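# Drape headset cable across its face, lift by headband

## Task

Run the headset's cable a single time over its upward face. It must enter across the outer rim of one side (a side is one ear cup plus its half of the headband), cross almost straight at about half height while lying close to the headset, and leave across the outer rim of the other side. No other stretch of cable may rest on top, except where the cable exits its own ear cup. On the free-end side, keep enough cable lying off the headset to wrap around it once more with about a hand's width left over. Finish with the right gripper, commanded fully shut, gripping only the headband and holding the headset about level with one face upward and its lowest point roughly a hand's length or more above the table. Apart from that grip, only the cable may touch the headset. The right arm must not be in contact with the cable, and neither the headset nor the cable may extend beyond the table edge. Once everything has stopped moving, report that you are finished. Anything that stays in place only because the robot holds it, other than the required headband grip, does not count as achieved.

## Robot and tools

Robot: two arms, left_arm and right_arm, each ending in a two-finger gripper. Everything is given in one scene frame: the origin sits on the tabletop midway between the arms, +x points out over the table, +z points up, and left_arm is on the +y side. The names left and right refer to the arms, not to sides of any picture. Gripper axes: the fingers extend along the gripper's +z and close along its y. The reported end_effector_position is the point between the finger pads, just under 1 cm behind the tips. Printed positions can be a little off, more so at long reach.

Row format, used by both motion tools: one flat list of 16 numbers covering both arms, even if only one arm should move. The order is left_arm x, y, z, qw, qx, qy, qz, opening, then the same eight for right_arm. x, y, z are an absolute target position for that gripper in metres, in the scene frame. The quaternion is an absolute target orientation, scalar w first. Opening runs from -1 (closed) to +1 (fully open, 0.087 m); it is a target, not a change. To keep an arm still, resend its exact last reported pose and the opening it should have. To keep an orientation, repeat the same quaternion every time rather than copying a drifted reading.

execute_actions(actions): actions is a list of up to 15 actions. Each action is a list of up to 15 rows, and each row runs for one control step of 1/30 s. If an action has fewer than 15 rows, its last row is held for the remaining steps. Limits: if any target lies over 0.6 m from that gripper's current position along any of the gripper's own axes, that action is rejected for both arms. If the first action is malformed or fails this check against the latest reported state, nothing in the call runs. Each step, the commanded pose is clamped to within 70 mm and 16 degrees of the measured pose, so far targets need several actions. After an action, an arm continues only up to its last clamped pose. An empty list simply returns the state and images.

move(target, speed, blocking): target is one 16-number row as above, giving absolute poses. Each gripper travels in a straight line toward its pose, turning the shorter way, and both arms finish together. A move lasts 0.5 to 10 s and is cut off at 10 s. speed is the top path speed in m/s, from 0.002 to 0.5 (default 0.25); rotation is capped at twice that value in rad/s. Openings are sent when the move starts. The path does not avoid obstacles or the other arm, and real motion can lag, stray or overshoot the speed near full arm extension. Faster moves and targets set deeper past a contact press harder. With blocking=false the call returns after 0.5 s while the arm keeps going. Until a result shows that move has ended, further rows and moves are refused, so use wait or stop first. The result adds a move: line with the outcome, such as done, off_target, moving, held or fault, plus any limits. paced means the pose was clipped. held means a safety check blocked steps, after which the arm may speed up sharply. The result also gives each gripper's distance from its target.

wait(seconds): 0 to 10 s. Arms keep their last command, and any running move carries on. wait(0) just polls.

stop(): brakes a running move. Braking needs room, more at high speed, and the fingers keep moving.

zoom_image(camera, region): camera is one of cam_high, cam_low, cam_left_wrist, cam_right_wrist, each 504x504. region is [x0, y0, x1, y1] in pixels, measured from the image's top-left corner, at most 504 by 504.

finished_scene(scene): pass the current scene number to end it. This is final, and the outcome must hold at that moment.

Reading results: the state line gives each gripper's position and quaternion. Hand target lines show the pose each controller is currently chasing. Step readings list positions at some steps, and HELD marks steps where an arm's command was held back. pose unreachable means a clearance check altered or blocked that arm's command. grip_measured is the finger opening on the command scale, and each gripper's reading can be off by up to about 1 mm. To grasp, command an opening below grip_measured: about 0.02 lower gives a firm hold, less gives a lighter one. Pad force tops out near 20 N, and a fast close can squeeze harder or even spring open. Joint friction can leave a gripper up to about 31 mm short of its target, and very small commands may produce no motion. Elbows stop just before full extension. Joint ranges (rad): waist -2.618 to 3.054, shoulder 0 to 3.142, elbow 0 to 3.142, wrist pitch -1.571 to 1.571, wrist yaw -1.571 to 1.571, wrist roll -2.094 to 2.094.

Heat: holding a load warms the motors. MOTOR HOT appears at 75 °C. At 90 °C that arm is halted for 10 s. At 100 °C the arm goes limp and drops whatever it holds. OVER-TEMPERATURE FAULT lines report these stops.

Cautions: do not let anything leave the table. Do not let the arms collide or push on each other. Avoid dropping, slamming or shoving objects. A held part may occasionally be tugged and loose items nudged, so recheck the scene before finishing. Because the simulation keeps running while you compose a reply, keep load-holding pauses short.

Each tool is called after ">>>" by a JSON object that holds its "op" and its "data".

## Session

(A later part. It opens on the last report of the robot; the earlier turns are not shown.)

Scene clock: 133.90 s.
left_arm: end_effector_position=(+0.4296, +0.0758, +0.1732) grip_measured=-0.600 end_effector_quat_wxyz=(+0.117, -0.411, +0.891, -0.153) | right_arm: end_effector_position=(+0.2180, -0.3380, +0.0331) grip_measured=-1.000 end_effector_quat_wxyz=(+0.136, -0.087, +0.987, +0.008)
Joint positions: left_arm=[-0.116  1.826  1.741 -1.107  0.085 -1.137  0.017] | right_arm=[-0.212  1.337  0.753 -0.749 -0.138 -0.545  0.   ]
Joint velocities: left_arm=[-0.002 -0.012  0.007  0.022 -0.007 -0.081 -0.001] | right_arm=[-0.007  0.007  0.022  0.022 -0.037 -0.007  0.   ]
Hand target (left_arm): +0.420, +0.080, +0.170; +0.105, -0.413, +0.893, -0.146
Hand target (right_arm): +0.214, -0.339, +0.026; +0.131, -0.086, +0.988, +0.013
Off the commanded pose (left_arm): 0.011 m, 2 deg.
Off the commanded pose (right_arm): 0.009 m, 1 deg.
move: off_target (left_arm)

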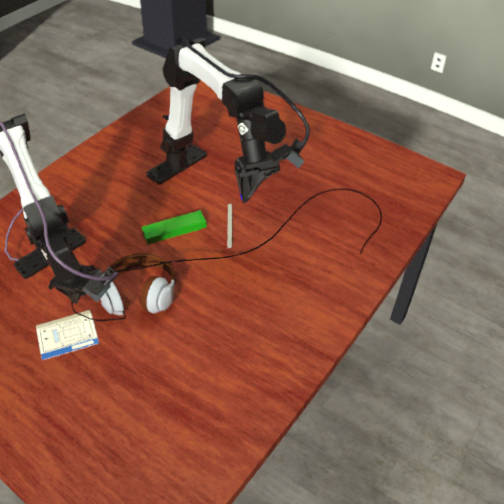

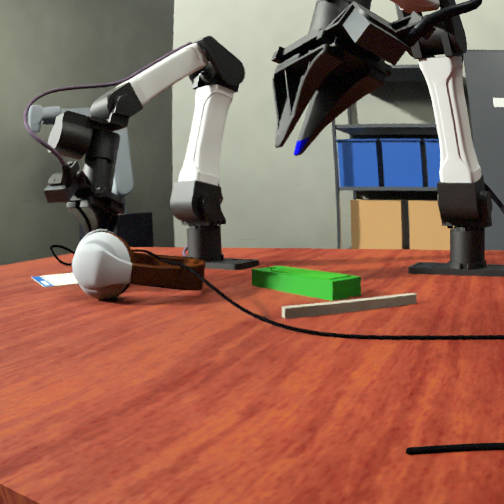

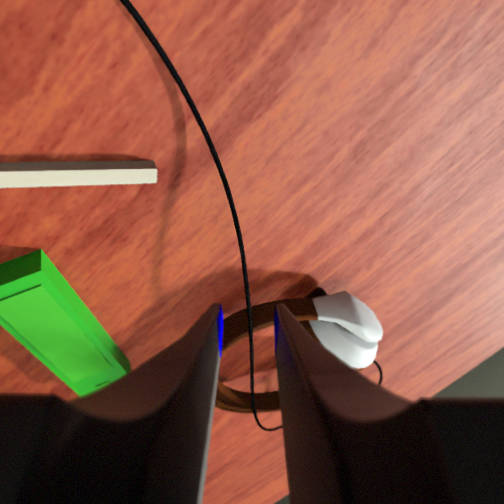

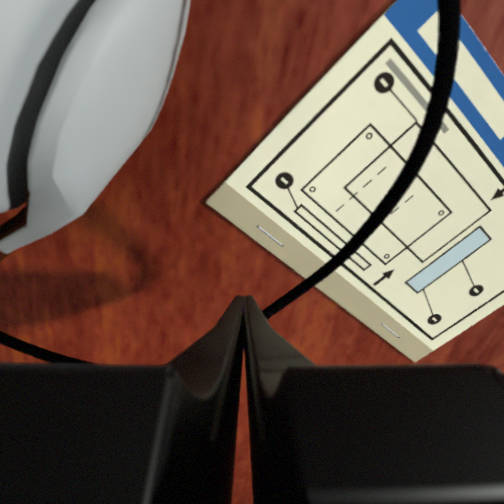

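>>> {"op": "move", "data": {"target": [0.42,0.08,0.17,0.105,-0.413,0.893,-0.146,-0.6, 0.245,-0.325,0.03,0.130,-0.0864,0.9877,0.0114,-1], "speed": 0.03}}

Scene clock: 135.43 s.
left_arm: end_effector_position=(+0.4296, +0.0758, +0.1732) grip_measured=-0.600 end_effector_quat_wxyz=(+0.117, -0.411, +0.891, -0.153) | right_arm: end_effector_position=(+0.2315, -0.3230, +0.0255) grip_measured=-1.000 end_effector_quat_wxyz=(+0.116, -0.086, +0.989, +0.021)
Joint positions: left_arm=[-0.116  1.826  1.741 -1.107  0.085 -1.137  0.017] | right_arm=[-0.132  1.427  0.795 -0.739 -0.126 -0.466  0.   ]
Joint velocities: left_arm=[-0.007 -0.007 -0.002  0.037 -0.095  0.037  0.001] | right_arm=[-0.007 -0.012 -0.032  0.007 -0.007  0.007  0.002]
Hand target (left_arm): +0.420, +0.080, +0.170; +0.105, -0.413, +0.893, -0.146
Hand target (right_arm): +0.244, -0.325, +0.030; +0.129, -0.086, +0.988, +0.011
Off the commanded pose (left_arm): 0.011 m, 2 deg.
Off the commanded pose (right_arm): 0.014 m, 2 deg.
move: off_target (left_arm, right_arm)

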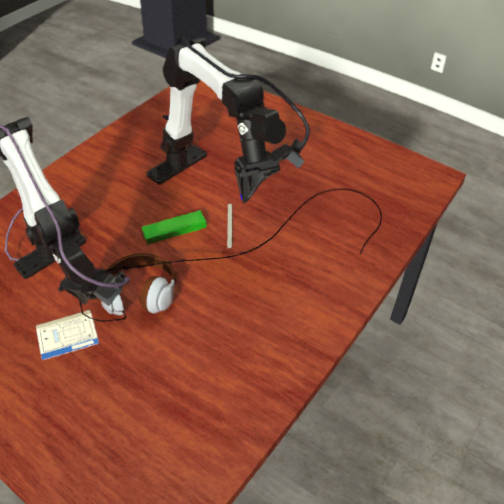

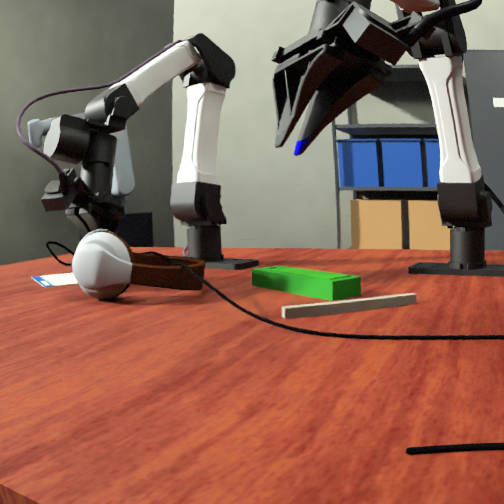

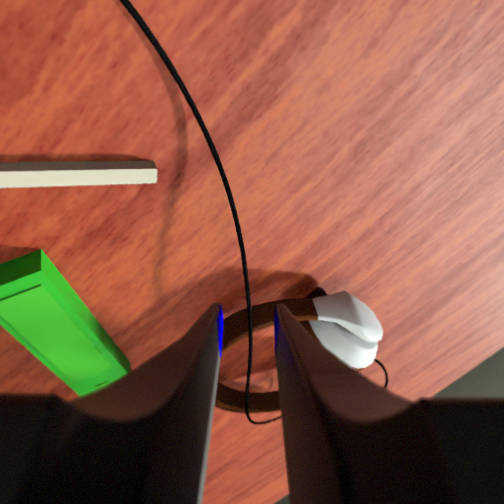

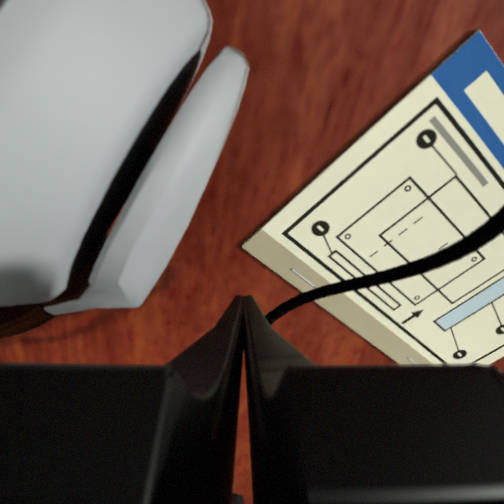

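>>> {"op": "move", "data": {"target": [0.462,0.085,0.045,0.0795,-0.6036,0.7866,-0.1035,-0.3, 0.2315,-0.325,0.025,0.130,-0.0864,0.9877,0.0114,-1], "speed": 0.12}}

Scene clock: 144.67 s.
left_arm: end_effector_position=(+0.4605, +0.0802, +0.0563) grip_measured=-0.300 end_effector_quat_wxyz=(+0.083, -0.595, +0.791, -0.112) | right_arm: end_effector_position=(+0.2358, -0.3244, +0.0289) grip_measured=-1.000 end_effector_quat_wxyz=(+0.128, -0.086, +0.988, +0.015)
Joint positions: left_arm=[-0.11   1.986  1.51  -0.817  0.011 -1.54   0.031] | right_arm=[-0.132  1.412  0.795 -0.726 -0.125 -0.464  0.   ]
Joint velocities: left_arm=[ 0.012 -0.002  0.012  0.037  0.051 -0.051  0.001] | right_arm=[-0.017 -0.002  0.002  0.051  0.007 -0.022  0.001]
Hand target (left_arm): +0.460, +0.086, +0.045; +0.079, -0.604, +0.786, -0.103
Hand target (right_arm): +0.232, -0.325, +0.025; +0.130, -0.087, +0.988, +0.012
Off the commanded pose (left_arm): 0.012 m, 1 deg.
Off the commanded pose (right_arm): 0.006 m, 0 deg.
move: off_target (left_arm)

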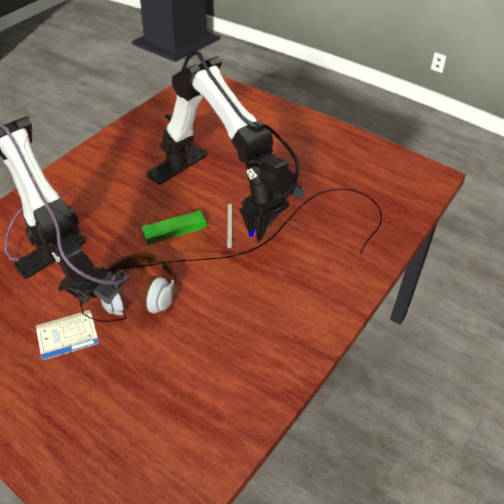

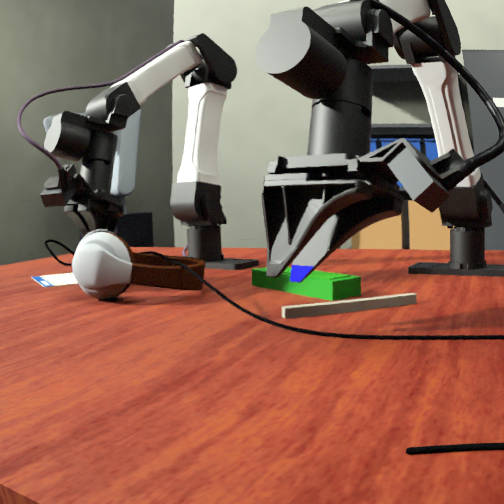

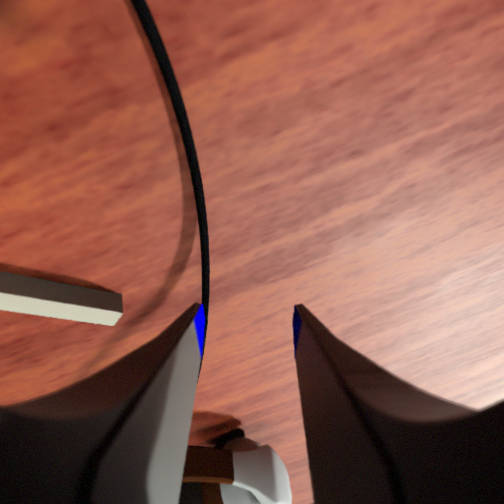

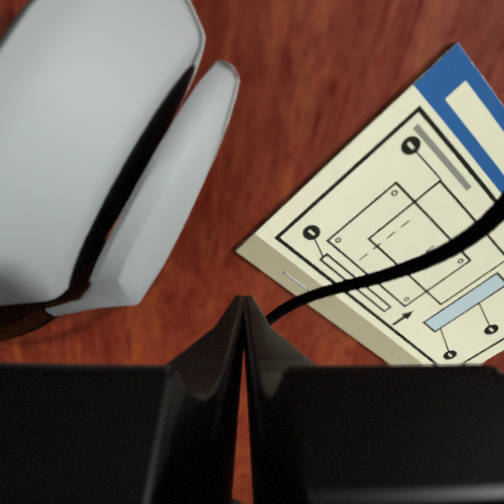

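>>> {"op": "move", "data": {"target": [0.454,0.087,-0.004,0.0795,-0.6036,0.7866,-0.1035,-0.3, 0.2315,-0.325,0.025,0.130,-0.0864,0.9877,0.0114,-1], "speed": 0.06}}

Scene clock: 146.47 s.
left_arm: end_effector_position=(+0.4531, +0.0823, +0.0108) grip_measured=-0.300 end_effector_quat_wxyz=(+0.081, -0.597, +0.791, -0.109) | right_arm: end_effector_position=(+0.2358, -0.3244, +0.0289) grip_measured=-1.000 end_effector_quat_wxyz=(+0.128, -0.086, +0.988, +0.015)
Joint positions: left_arm=[-0.109  2.018  1.368 -0.648  0.01  -1.543  0.031] | right_arm=[-0.132  1.412  0.795 -0.726 -0.125 -0.464  0.   ]
Joint velocities: left_arm=[ 0.002 -0.022  0.002  0.022 -0.051 -0.022  0.   ] | right_arm=[-0.017  0.002 -0.017 -0.007 -0.066 -0.037 -0.002]
Hand target (left_arm): +0.453, +0.087, -0.004; +0.079, -0.604, +0.787, -0.103
Hand target (right_arm): +0.231, -0.325, +0.025; +0.130, -0.086, +0.988, +0.012
Off the commanded pose (left_arm): 0.016 m, 1 deg.
Off the commanded pose (right_arm): 0.006 m, 0 deg.
move: off_target (left_arm)

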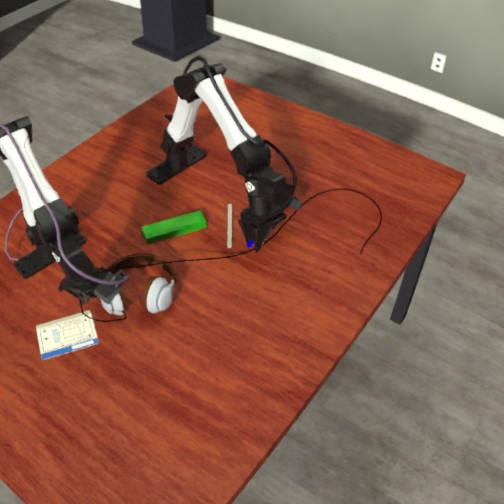

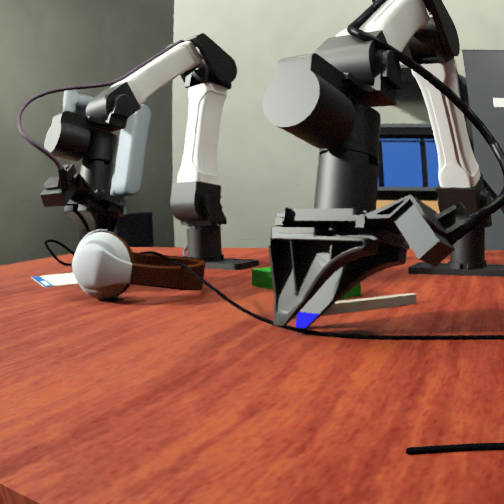

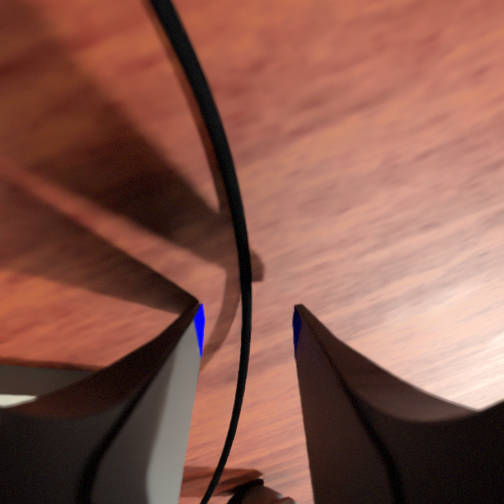

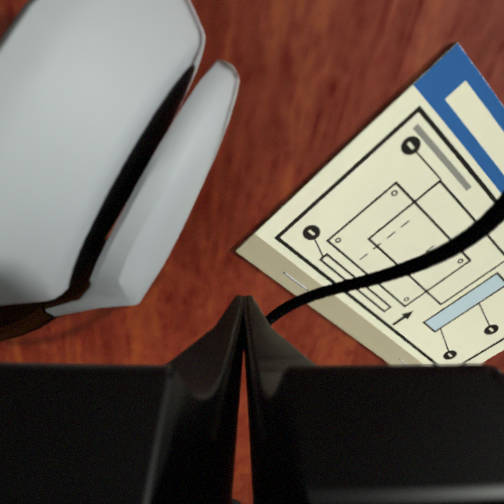

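>>> {"op": "execute_actions", "data": {"actions": [[[0.454,0.087,-0.008,0.0795,-0.6036,0.7866,-0.1035,-0.45,0.2315,-0.325,0.025,0.130,-0.0864,0.9877,0.0114,-1],[0.454,0.087,-0.008,0.0795,-0.6036,0.7866,-0.1035,-0.5,0.2315,-0.325,0.025,0.130,-0.0864,0.9877,0.0114,-1],[0.454,0.087,-0.008,0.0795,-0.6036,0.7866,-0.1035,-0.55,0.2315,-0.325,0.025,0.130,-0.0864,0.9877,0.0114,-1],[0.454,0.087,-0.008,0.0795,-0.6036,0.7866,-0.1035,-0.6,0.2315,-0.325,0.025,0.130,-0.0864,0.9877,0.0114,-1],[0.454,0.087,-0.009,0.0795,-0.6036,0.7866,-0.1035,-0.65,0.2315,-0.325,0.025,0.130,-0.0864,0.9877,0.0114,-1],[0.454,0.087,-0.009,0.0795,-0.6036,0.7866,-0.1035,-0.7,0.2315,-0.325,0.025,0.130,-0.0864,0.9877,0.0114,-1],[0.454,0.087,-0.010,0.0795,-0.6036,0.7866,-0.1035,-0.75,0.2315,-0.325,0.025,0.130,-0.0864,0.9877,0.0114,-1],[0.454,0.087,-0.010,0.0795,-0.6036,0.7866,-0.1035,-0.8,0.2315,-0.325,0.025,0.130,-0.0864,0.9877,0.0114,-1],[0.454,0.087,-0.011,0.0795,-0.6036,0.7866,-0.1035,-0.83,0.2315,-0.325,0.025,0.130,-0.0864,0.9877,0.0114,-1],[0.454,0.087,-0.012,0.0795,-0.6036,0.7866,-0.1035,-0.86,0.2315,-0.325,0.025,0.130,-0.0864,0.9877,0.0114,-1]],[[0.454,0.087,-0.012,0.0795,-0.6036,0.7866,-0.1035,-0.89,0.2315,-0.325,0.025,0.130,-0.0864,0.9877,0.0114,-1],[0.454,0.087,-0.012,0.0795,-0.6036,0.7866,-0.1035,-0.91,0.2315,-0.325,0.025,0.130,-0.0864,0.9877,0.0114,-1],[0.454,0.087,-0.012,0.0795,-0.6036,0.7866,-0.1035,-0.93,0.2315,-0.325,0.025,0.130,-0.0864,0.9877,0.0114,-1],[0.454,0.087,-0.012,0.0795,-0.6036,0.7866,-0.1035,-0.95,0.2315,-0.325,0.025,0.130,-0.0864,0.9877,0.0114,-1],[0.454,0.087,-0.012,0.0795,-0.6036,0.7866,-0.1035,-0.965,0.2315,-0.325,0.025,0.130,-0.0864,0.9877,0.0114,-1],[0.454,0.087,-0.012,0.0795,-0.6036,0.7866,-0.1035,-0.98,0.2315,-0.325,0.025,0.130,-0.0864,0.9877,0.0114,-1]]]}}

Scene clock: 148.43 s.
left_arm: end_effector_position=(+0.4461, +0.0841, +0.0066) grip_measured=-0.965 end_effector_quat_wxyz=(+0.073, -0.596, +0.794, -0.099) | right_arm: end_effector_position=(+0.2358, -0.3244, +0.0289) grip_measured=-1.000 end_effector_quat_wxyz=(+0.128, -0.086, +0.988, +0.015)
Joint positions: left_arm=[-0.109  2.019  1.359 -0.665  0.011 -1.537  0.002] | right_arm=[-0.132  1.412  0.795 -0.726 -0.125 -0.464  0.   ]
Joint velocities: left_arm=[ 0.007 -0.007  0.002 -0.022 -0.022 -0.007 -0.   ] | right_arm=[ 0.007 -0.002  0.017 -0.022  0.007 -0.037 -0.   ]
Hand target (left_arm): +0.453, +0.087, -0.011; +0.079, -0.603, +0.787, -0.103
Hand target (right_arm): +0.231, -0.325, +0.025; +0.130, -0.086, +0.988, +0.012
Off the commanded pose (left_arm): 0.020 m, 2 deg.
Off the commanded pose (right_arm): 0.006 m, 0 deg.
Step readings (end_effector_position; steps 1 to 15: 1st action; 16 to 30: 2nd action):
0: left_arm (+0.4531, +0.0823, +0.0108) | right_arm (+0.2358, -0.3244, +0.0289)
1: left_arm (+0.4534, +0.0822, +0.0107) | right_arm (+0.2358, -0.3244, +0.0289)
2: left_arm (+0.4541, +0.0821, +0.0100) | right_arm (+0.2358, -0.3244, +0.0289)
4: left_arm (+0.4531, +0.0823, +0.0090) | right_arm (+0.2358, -0.3244, +0.0289)
8: left_arm (+0.4495, +0.0833, +0.0075) | right_arm (+0.2358, -0.3244, +0.0289)
15: left_arm (+0.4478, +0.0837, +0.0071) | right_arm (+0.2358, -0.3244, +0.0289)
16: left_arm (+0.4475, +0.0838, +0.0070) | right_arm (+0.2358, -0.3244, +0.0289)
17: left_arm (+0.4470, +0.0839, +0.0069) | right_arm (+0.2358, -0.3244, +0.0289)
19: left_arm (+0.4463, +0.0841, +0.0067) | right_arm (+0.2358, -0.3244, +0.0289)
23: left_arm (+0.4461, +0.0841, +0.0066) | right_arm (+0.2358, -0.3244, +0.0289)
30: end_effector_position above

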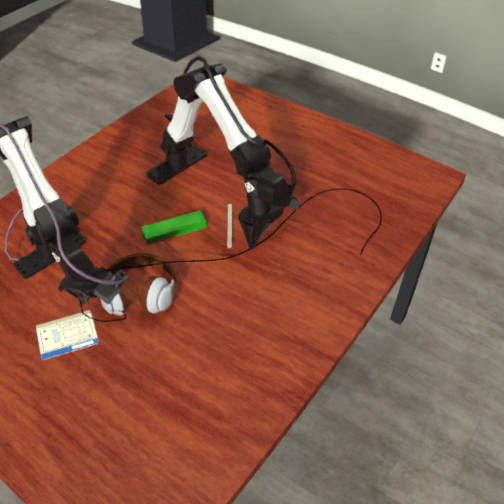

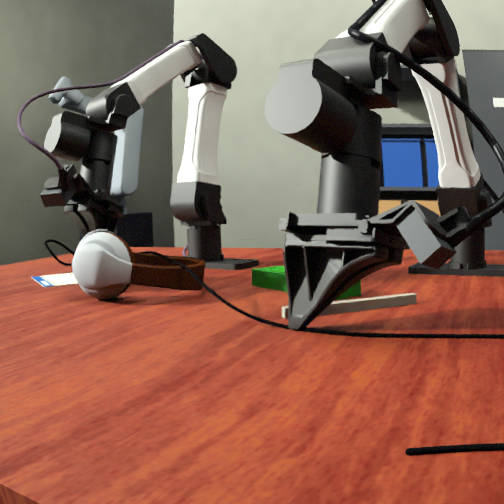

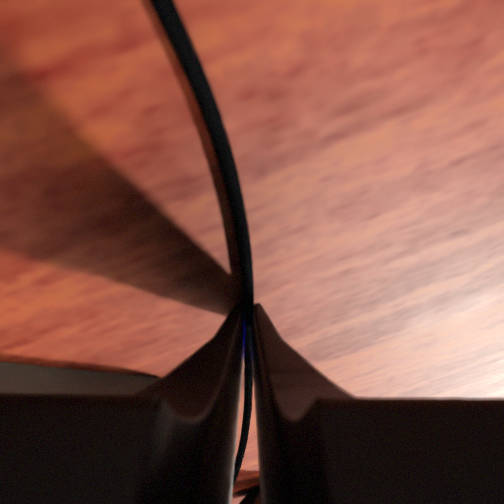

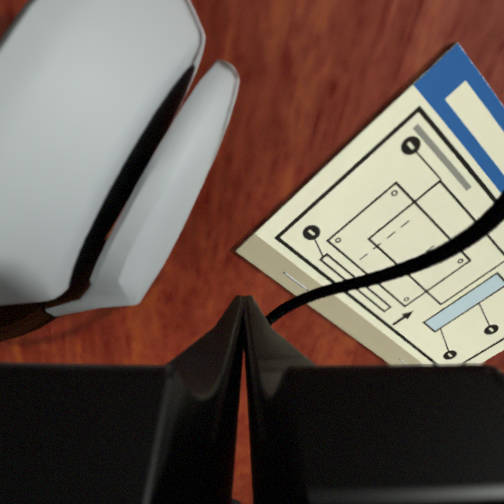

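>>> {"op": "move", "data": {"target": [0.46,0.075,0.11,0.4664,-0.3913,0.5100,-0.6078,-0.98, 0.2315,-0.325,0.025,0.130,-0.0864,0.9877,0.0114,-1], "speed": 0.25}}

Scene clock: 152.30 s.
left_arm: end_effector_position=(+0.4613, +0.0802, +0.1099) grip_measured=-0.965 end_effector_quat_wxyz=(+0.440, -0.422, +0.565, -0.556) | right_arm: end_effector_position=(+0.2358, -0.3244, +0.0289) grip_measured=-1.000 end_effector_quat_wxyz=(+0.128, -0.086, +0.988, +0.015)
Joint positions: left_arm=[-0.109  1.995  0.433  1.567  0.012 -1.544  0.002] | right_arm=[-0.132  1.412  0.795 -0.726 -0.125 -0.464  0.   ]
Joint velocities: left_arm=[-0.002  0.002  0.007  0.066 -0.007  0.037  0.   ] | right_arm=[-0.017 -0.012 -0.002 -0.051 -0.081  0.022 -0.   ]
Hand target (left_arm): +0.458, +0.076, +0.112; +0.439, -0.415, +0.565, -0.562
Hand target (right_arm): +0.231, -0.325, +0.025; +0.130, -0.086, +0.988, +0.012
Off the commanded pose (left_arm): 0.005 m, 10 deg.
Off the commanded pose (right_arm): 0.006 m, 0 deg.
joint sent to its limit (left arm) — the command would take joint 4 (wrist pitch) past its upper limit, so that joint was sent only as far as its limit.
move: off_target (left_arm)

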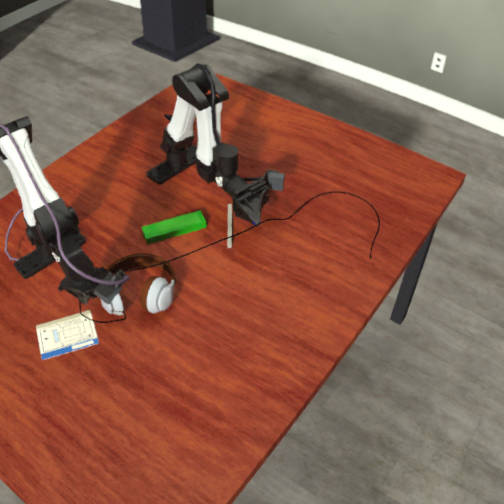

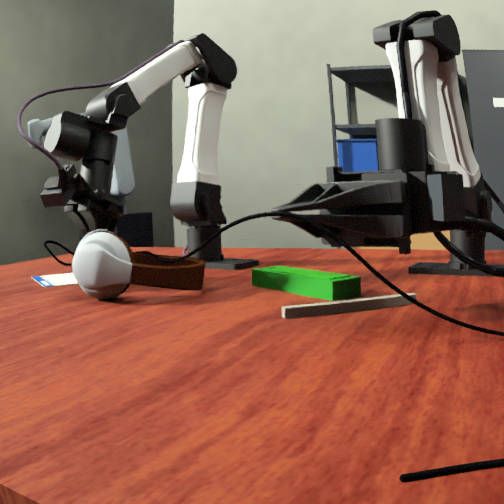

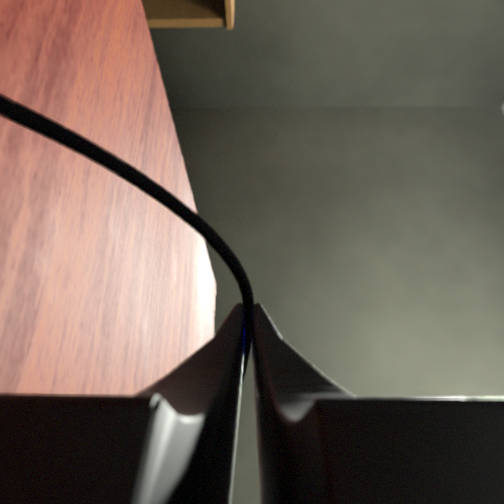

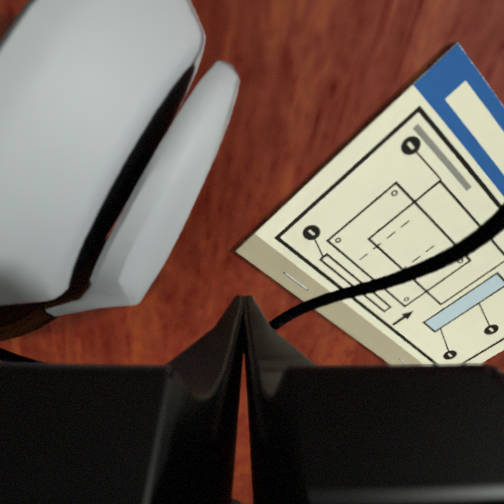

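>>> {"op": "execute_actions", "data": {"actions": [[[0.461,0.08,0.11,0.43,-0.43,0.561,-0.561,-0.94,0.2315,-0.325,0.025,0.130,-0.0864,0.9877,0.0114,-1],[0.461,0.08,0.11,0.43,-0.43,0.561,-0.561,-0.92,0.2315,-0.325,0.025,0.130,-0.0864,0.9877,0.0114,-1],[0.463,0.08,0.11,0.43,-0.43,0.561,-0.561,-0.9,0.2315,-0.325,0.025,0.130,-0.0864,0.9877,0.0114,-1],[0.466,0.079,0.11,0.43,-0.43,0.561,-0.561,-0.87,0.2315,-0.325,0.025,0.130,-0.0864,0.9877,0.0114,-1],[0.47,0.078,0.112,0.43,-0.43,0.561,-0.561,-0.84,0.2315,-0.325,0.025,0.130,-0.0864,0.9877,0.0114,-1],[0.474,0.077,0.113,0.43,-0.43,0.561,-0.561,-0.8,0.2315,-0.325,0.025,0.130,-0.0864,0.9877,0.0114,-1],[0.478,0.076,0.114,0.43,-0.43,0.561,-0.561,-0.8,0.2315,-0.325,0.025,0.130,-0.0864,0.9877,0.0114,-1],[0.482,0.075,0.115,0.43,-0.43,0.561,-0.561,-0.8,0.2315,-0.325,0.025,0.130,-0.0864,0.9877,0.0114,-1],[0.486,0.074,0.116,0.43,-0.43,0.561,-0.561,-0.8,0.2315,-0.325,0.025,0.130,-0.0864,0.9877,0.0114,-1],[0.49,0.073,0.117,0.43,-0.43,0.561,-0.561,-0.8,0.2315,-0.325,0.025,0.130,-0.0864,0.9877,0.0114,-1],[0.495,0.072,0.118,0.43,-0.43,0.561,-0.561,-0.8,0.2315,-0.325,0.025,0.130,-0.0864,0.9877,0.0114,-1]],[[0.50,0.07,0.12,0.43,-0.43,0.561,-0.561,-0.8,0.2315,-0.325,0.025,0.130,-0.0864,0.9877,0.0114,-1]]]}}

Scene clock: 154.40 s.
left_arm: end_effector_position=(+0.4950, +0.0714, +0.1258) grip_measured=-0.800 end_effector_quat_wxyz=(+0.437, -0.424, +0.557, -0.564) | right_arm: end_effector_position=(+0.2358, -0.3244, +0.0289) grip_measured=-1.000 end_effector_quat_wxyz=(+0.128, -0.086, +0.988, +0.015)
Joint positions: left_arm=[-0.109  1.995  0.579  1.435  0.013 -1.562  0.009] | right_arm=[-0.132  1.412  0.795 -0.726 -0.125 -0.464  0.   ]
Joint velocities: left_arm=[ 0.012 -0.002 -0.007 -0.051  0.037 -0.095  0.001] | right_arm=[-0.012 -0.012 -0.012 -0.022  0.037  0.022 -0.001]
Hand target (left_arm): +0.500, +0.070, +0.120; +0.430, -0.430, +0.561, -0.561
Hand target (right_arm): +0.231, -0.325, +0.025; +0.130, -0.086, +0.988, +0.012
Off the commanded pose (left_arm): 0.008 m, 1 deg.
Off the commanded pose (right_arm): 0.006 m, 0 deg.
Step readings (end_effector_position; steps 1 to 15: 1st action; 16 to 30: 2nd action):
0: left_arm (+0.4613, +0.0802, +0.1102) | right_arm (+0.2358, -0.3244, +0.0289)
1: left_arm (+0.4613, +0.0802, +0.1103) | right_arm (+0.2358, -0.3244, +0.0289)
2: left_arm (+0.4613, +0.0802, +0.1104) | right_arm (+0.2358, -0.3244, +0.0289)
4: left_arm (+0.4613, +0.0802, +0.1106) | right_arm (+0.2358, -0.3244, +0.0289)
8: left_arm (+0.4695, +0.0781, +0.1149) | right_arm (+0.2358, -0.3244, +0.0289)
15: left_arm (+0.4898, +0.0727, +0.1308) | right_arm (+0.2358, -0.3244, +0.0289)
16: left_arm (+0.4906, +0.0725, +0.1301) | right_arm (+0.2358, -0.3244, +0.0289)
17: left_arm (+0.4920, +0.0721, +0.1295) | right_arm (+0.2358, -0.3244, +0.0289)
19: left_arm (+0.4940, +0.0716, +0.1297) | right_arm (+0.2358, -0.3244, +0.0289)
23: left_arm (+0.4949, +0.0714, +0.1280) | right_arm (+0.2358, -0.3244, +0.0289)
30: end_effector_position above

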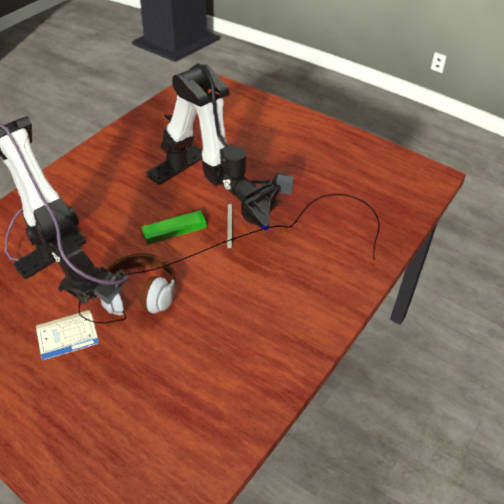

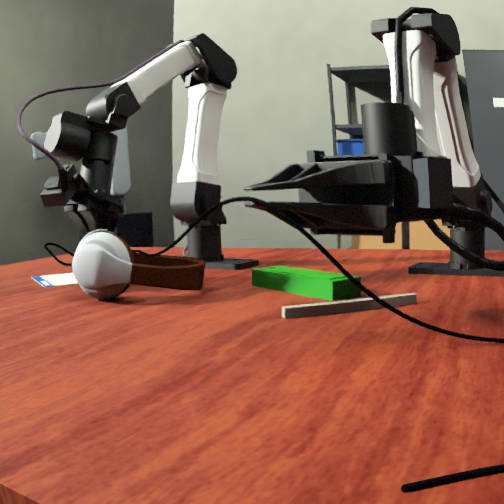

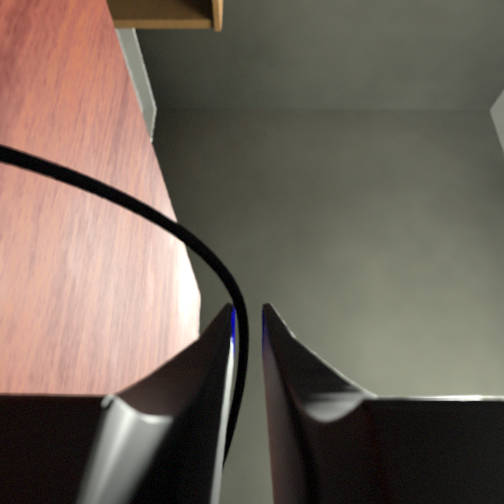

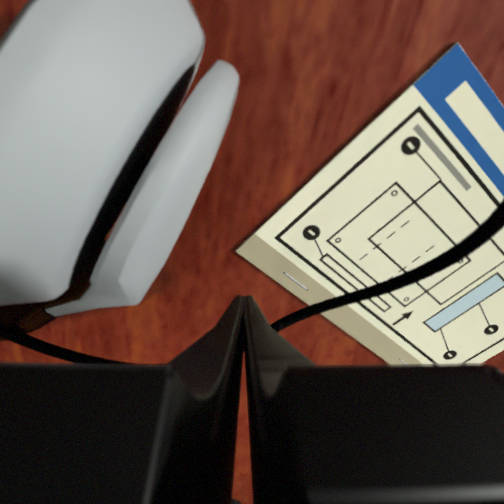

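>>> {"op": "move", "data": {"target": [0.51,0.13,0.20,0.510,-0.391,0.466,-0.608,-0.8, 0.2315,-0.325,0.025,0.130,-0.0864,0.9877,0.0114,-1], "speed": 0.08}}

Scene clock: 156.90 s.
left_arm: end_effector_position=(+0.5075, +0.1262, +0.1810) grip_measured=-0.800 end_effector_quat_wxyz=(+0.500, -0.402, +0.486, -0.594) | right_arm: end_effector_position=(+0.2360, -0.3245, +0.0289) grip_measured=-1.000 end_effector_quat_wxyz=(+0.129, -0.086, +0.988, +0.015)
Joint positions: left_arm=[ 0.031  1.96   0.597  1.569  0.07  -1.577  0.009] | right_arm=[-0.132  1.412  0.795 -0.725 -0.125 -0.464  0.   ]
Joint velocities: left_arm=[-0.002 -0.022 -0.017 -0.081 -0.022 -0.081  0.001] | right_arm=[ 0.007 -0.007 -0.017 -0.081 -0.007 -0.007  0.   ]
Hand target (left_arm): +0.509, +0.130, +0.200; +0.510, -0.391, +0.468, -0.606
Hand target (right_arm): +0.231, -0.325, +0.025; +0.130, -0.086, +0.988, +0.012
Off the commanded pose (left_arm): 0.020 m, 3 deg.
Off the commanded pose (right_arm): 0.006 m, 0 deg.
joint sent to its limit (left arm) — the command would take joint 4 (wrist pitch) past its upper limit, so that joint was sent only as far as its limit.
move: off_target (left_arm)

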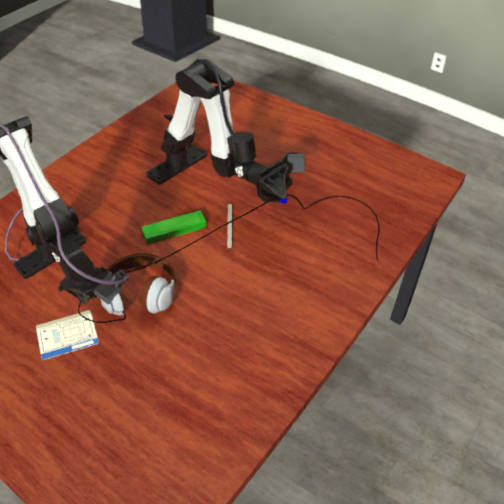

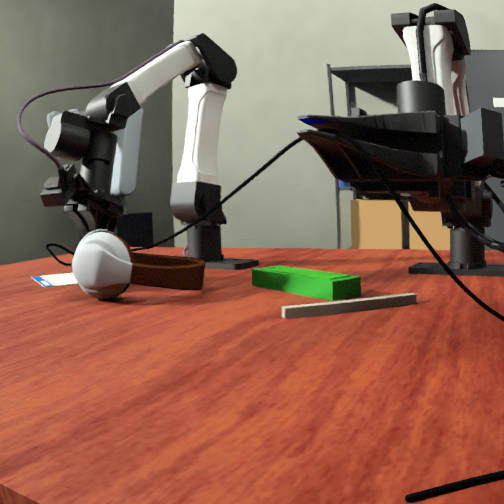

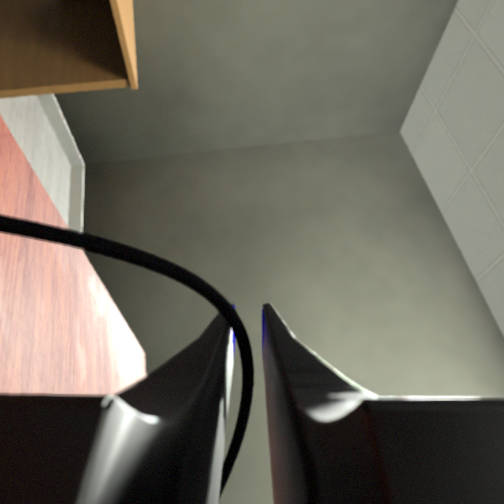

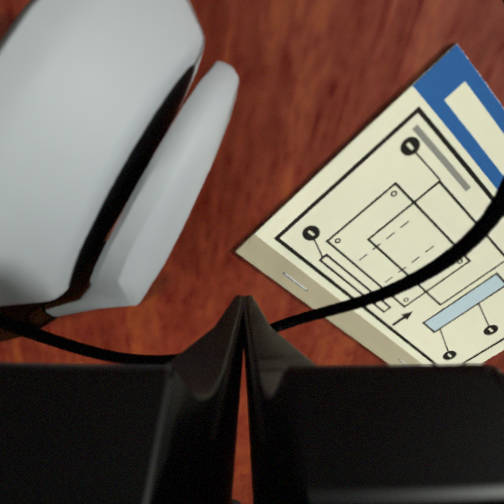

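>>> {"op": "move", "data": {"target": [0.53,0.21,0.25,0.545,-0.418,0.443,-0.577,-0.7, 0.2315,-0.325,0.025,0.130,-0.0864,0.9877,0.0114,-1], "speed": 0.08}}

Scene clock: 159.10 s.
left_arm: end_effector_position=(+0.5283, +0.2060, +0.2394) grip_measured=-0.700 end_effector_quat_wxyz=(+0.542, -0.419, +0.450, -0.573) | right_arm: end_effector_position=(+0.2362, -0.3245, +0.0289) grip_measured=-1.000 end_effector_quat_wxyz=(+0.129, -0.086, +0.988, +0.015)
Joint positions: left_arm=[ 0.227  1.805  0.7    1.356  0.147 -1.6    0.013] | right_arm=[-0.132  1.412  0.795 -0.724 -0.125 -0.464  0.   ]
Joint velocities: left_arm=[ 0.007 -0.012 -0.012 -0.007 -0.022 -0.037  0.001] | right_arm=[-0.007 -0.007  0.022  0.051  0.007 -0.051  0.001]
Hand target (left_arm): +0.530, +0.210, +0.250; +0.545, -0.417, +0.443, -0.576
Hand target (right_arm): +0.231, -0.325, +0.025; +0.130, -0.086, +0.988, +0.012
Off the commanded pose (left_arm): 0.011 m, 1 deg.
Off the commanded pose (right_arm): 0.006 m, 0 deg.
move: off_target (left_arm)

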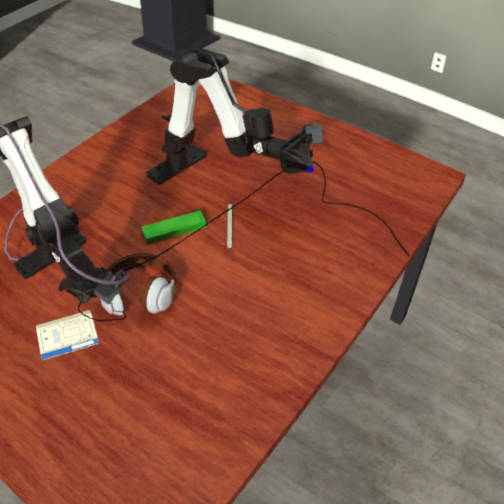

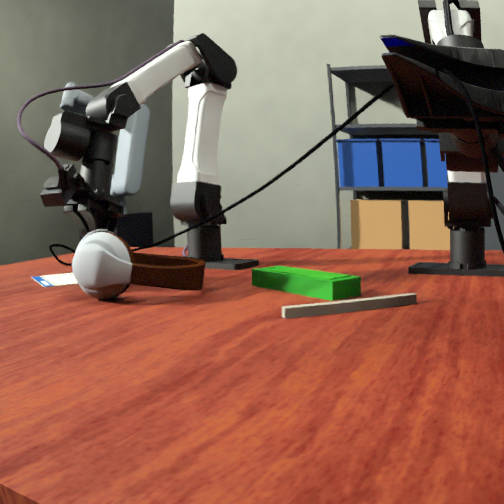

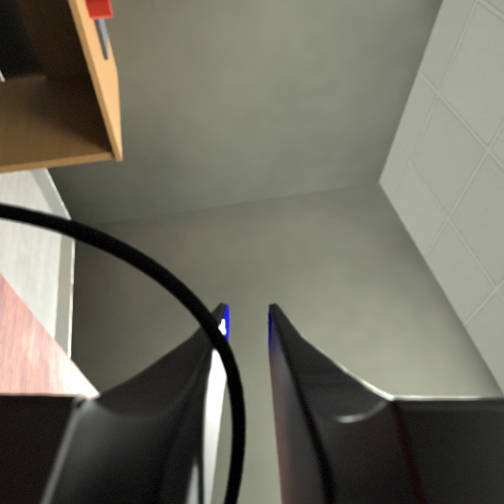

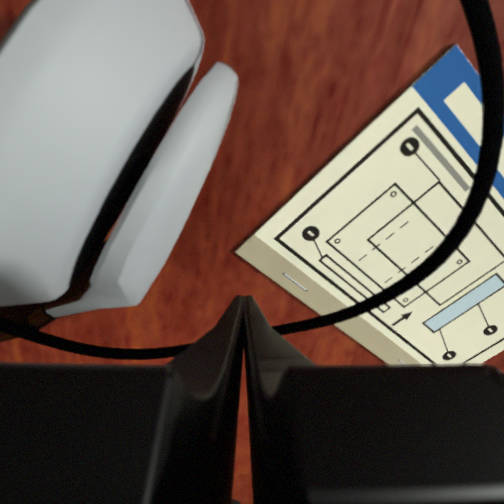

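>>> {"op": "move", "data": {"target": [0.45,0.33,0.34,0.616,-0.473,0.383,-0.499,-0.7, 0.2315,-0.325,0.025,0.130,-0.0864,0.9877,0.0114,-1], "speed": 0.08}}

Scene clock: 162.43 s.
left_arm: end_effector_position=(+0.4528, +0.3275, +0.3287) grip_measured=-0.700 end_effector_quat_wxyz=(+0.612, -0.477, +0.390, -0.495) | right_arm: end_effector_position=(+0.2362, -0.3245, +0.0289) grip_measured=-1.000 end_effector_quat_wxyz=(+0.129, -0.086, +0.988, +0.015)
Joint positions: left_arm=[ 0.558  1.303  0.657  0.894  0.208 -1.618  0.013] | right_arm=[-0.132  1.412  0.795 -0.724 -0.125 -0.464  0.   ]
Joint velocities: left_arm=[-0.002  0.002 -0.007 -0.051  0.007 -0.081  0.001] | right_arm=[-0.007 -0.002 -0.007  0.037  0.022  0.066 -0.   ]
Hand target (left_arm): +0.450, +0.330, +0.341; +0.616, -0.474, +0.384, -0.499
Hand target (right_arm): +0.231, -0.325, +0.025; +0.130, -0.086, +0.988, +0.012
Off the commanded pose (left_arm): 0.012 m, 1 deg.
Off the commanded pose (right_arm): 0.006 m, 0 deg.
move: off_target (left_arm)

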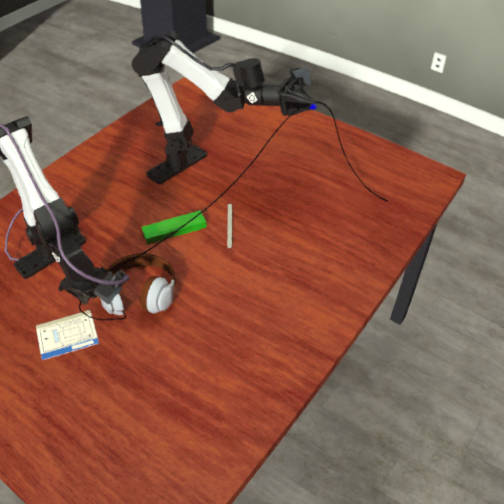

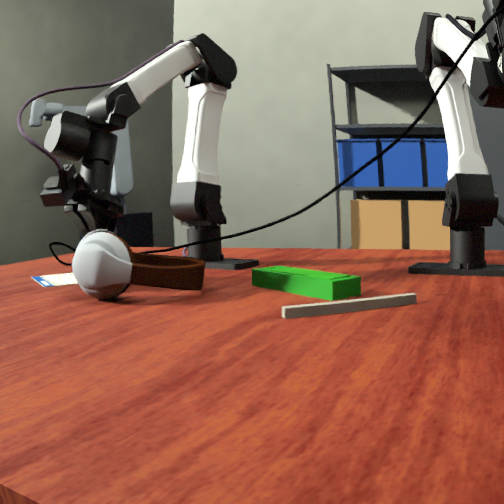

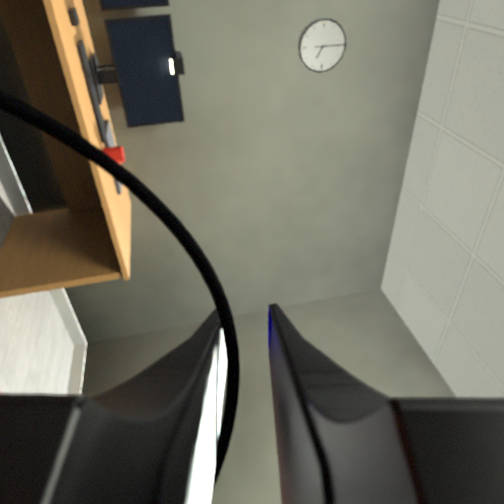

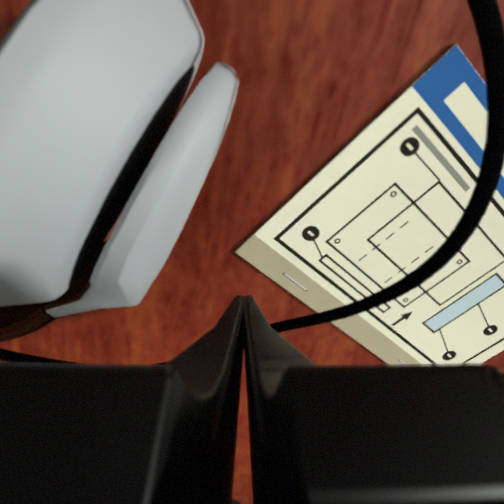

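>>> {"op": "move", "data": {"target": [0.38,0.30,0.38,0.616,-0.473,0.383,-0.499,-0.7, 0.2315,-0.325,0.025,0.130,-0.0864,0.9877,0.0114,-1], "speed": 0.08}}

Scene clock: 166.70 s.
left_arm: end_effector_position=(+0.3835, +0.2978, +0.3851) grip_measured=-0.700 end_effector_quat_wxyz=(+0.621, -0.465, +0.383, -0.501) | right_arm: end_effector_position=(+0.2362, -0.3245, +0.0289) grip_measured=-1.000 end_effector_quat_wxyz=(+0.129, -0.086, +0.988, +0.015)
Joint positions: left_arm=[ 0.563  0.903  0.648  0.538  0.212 -1.621  0.013] | right_arm=[-0.132  1.412  0.795 -0.724 -0.125 -0.464  0.   ]
Joint velocities: left_arm=[-0.017 -0.002 -0.002 -0.051  0.007 -0.037 -0.   ] | right_arm=[-0.007  0.002  0.012 -0.066  0.007  0.007 -0.001]
Hand target (left_arm): +0.381, +0.300, +0.381; +0.617, -0.473, +0.383, -0.499
Hand target (right_arm): +0.231, -0.325, +0.025; +0.130, -0.086, +0.988, +0.012
Off the commanded pose (left_arm): 0.007 m, 1 deg.
Off the commanded pose (right_arm): 0.006 m, 0 deg.
move: done

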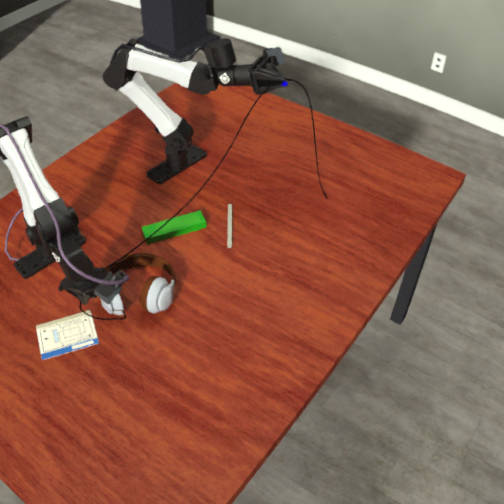

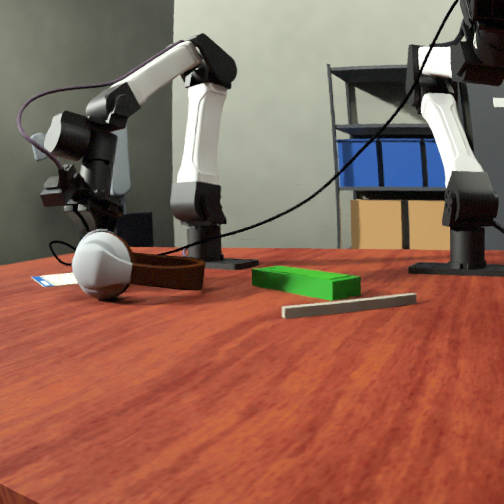

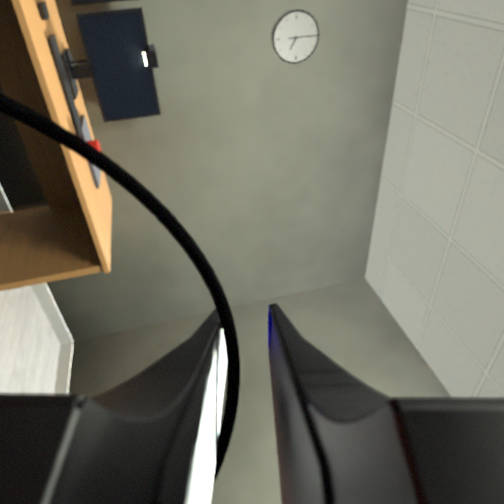

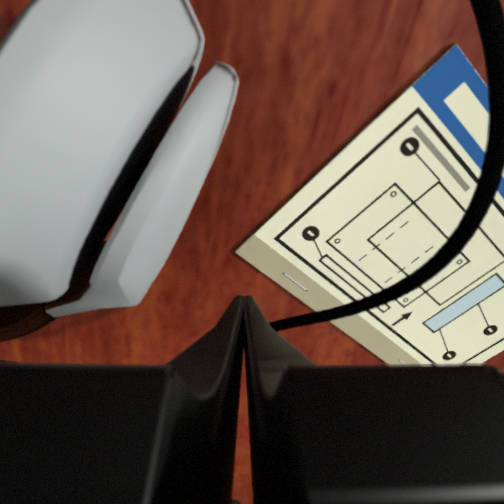

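>>> {"op": "move", "data": {"target": [0.57,0.13,0.10,0.4545,-0.4545,0.5417,-0.5417,-0.7, 0.2315,-0.325,0.025,0.130,-0.0864,0.9877,0.0114,-1], "speed": 0.1}}

Scene clock: 171.33 s.
left_arm: end_effector_position=(+0.5654, +0.1368, +0.0948) grip_measured=-0.700 end_effector_quat_wxyz=(+0.456, -0.461, +0.542, -0.534) | right_arm: end_effector_position=(+0.2362, -0.3245, +0.0289) grip_measured=-1.000 end_effector_quat_wxyz=(+0.129, -0.086, +0.988, +0.015)
Joint positions: left_arm=[ 0.07   2.196  0.816  1.366  0.091 -1.568  0.013] | right_arm=[-0.132  1.412  0.795 -0.724 -0.125 -0.464  0.   ]
Joint velocities: left_arm=[ 0.002 -0.002  0.002  0.007 -0.022 -0.037 -0.   ] | right_arm=[ 0.002 -0.002 -0.012 -0.007  0.037 -0.007  0.001]
Hand target (left_arm): +0.568, +0.130, +0.097; +0.454, -0.454, +0.541, -0.544
Hand target (right_arm): +0.231, -0.325, +0.025; +0.130, -0.086, +0.988, +0.012
Off the commanded pose (left_arm): 0.010 m, 1 deg.
Off the commanded pose (right_arm): 0.006 m, 0 deg.
move: done

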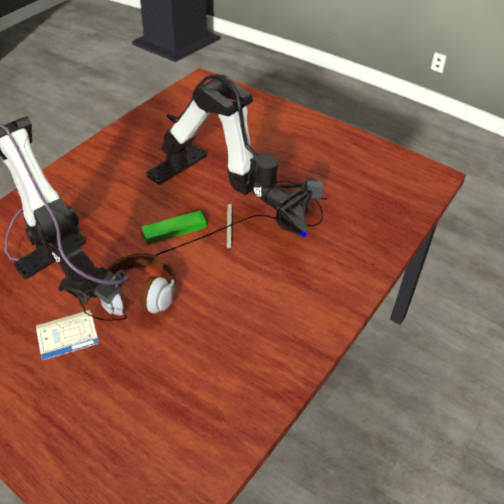

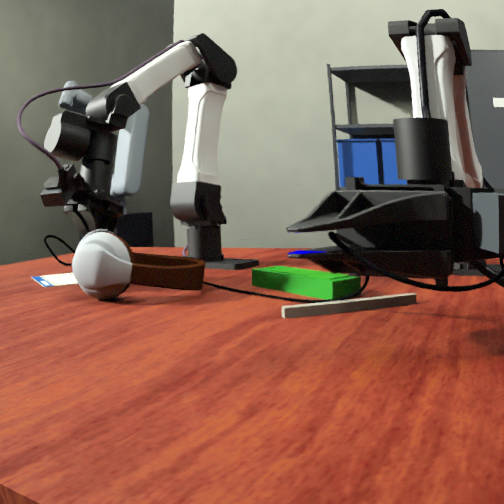

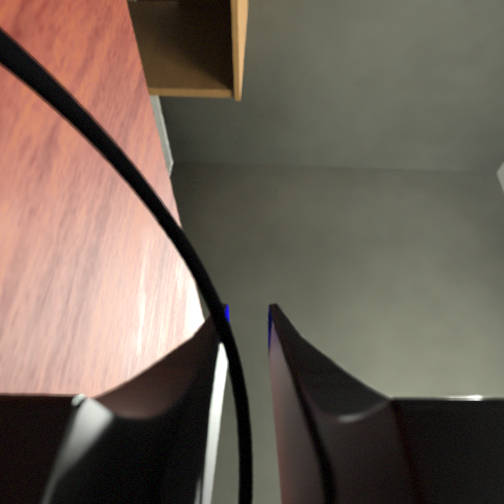

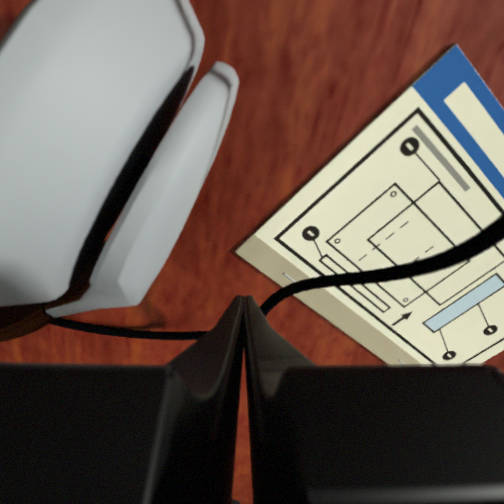

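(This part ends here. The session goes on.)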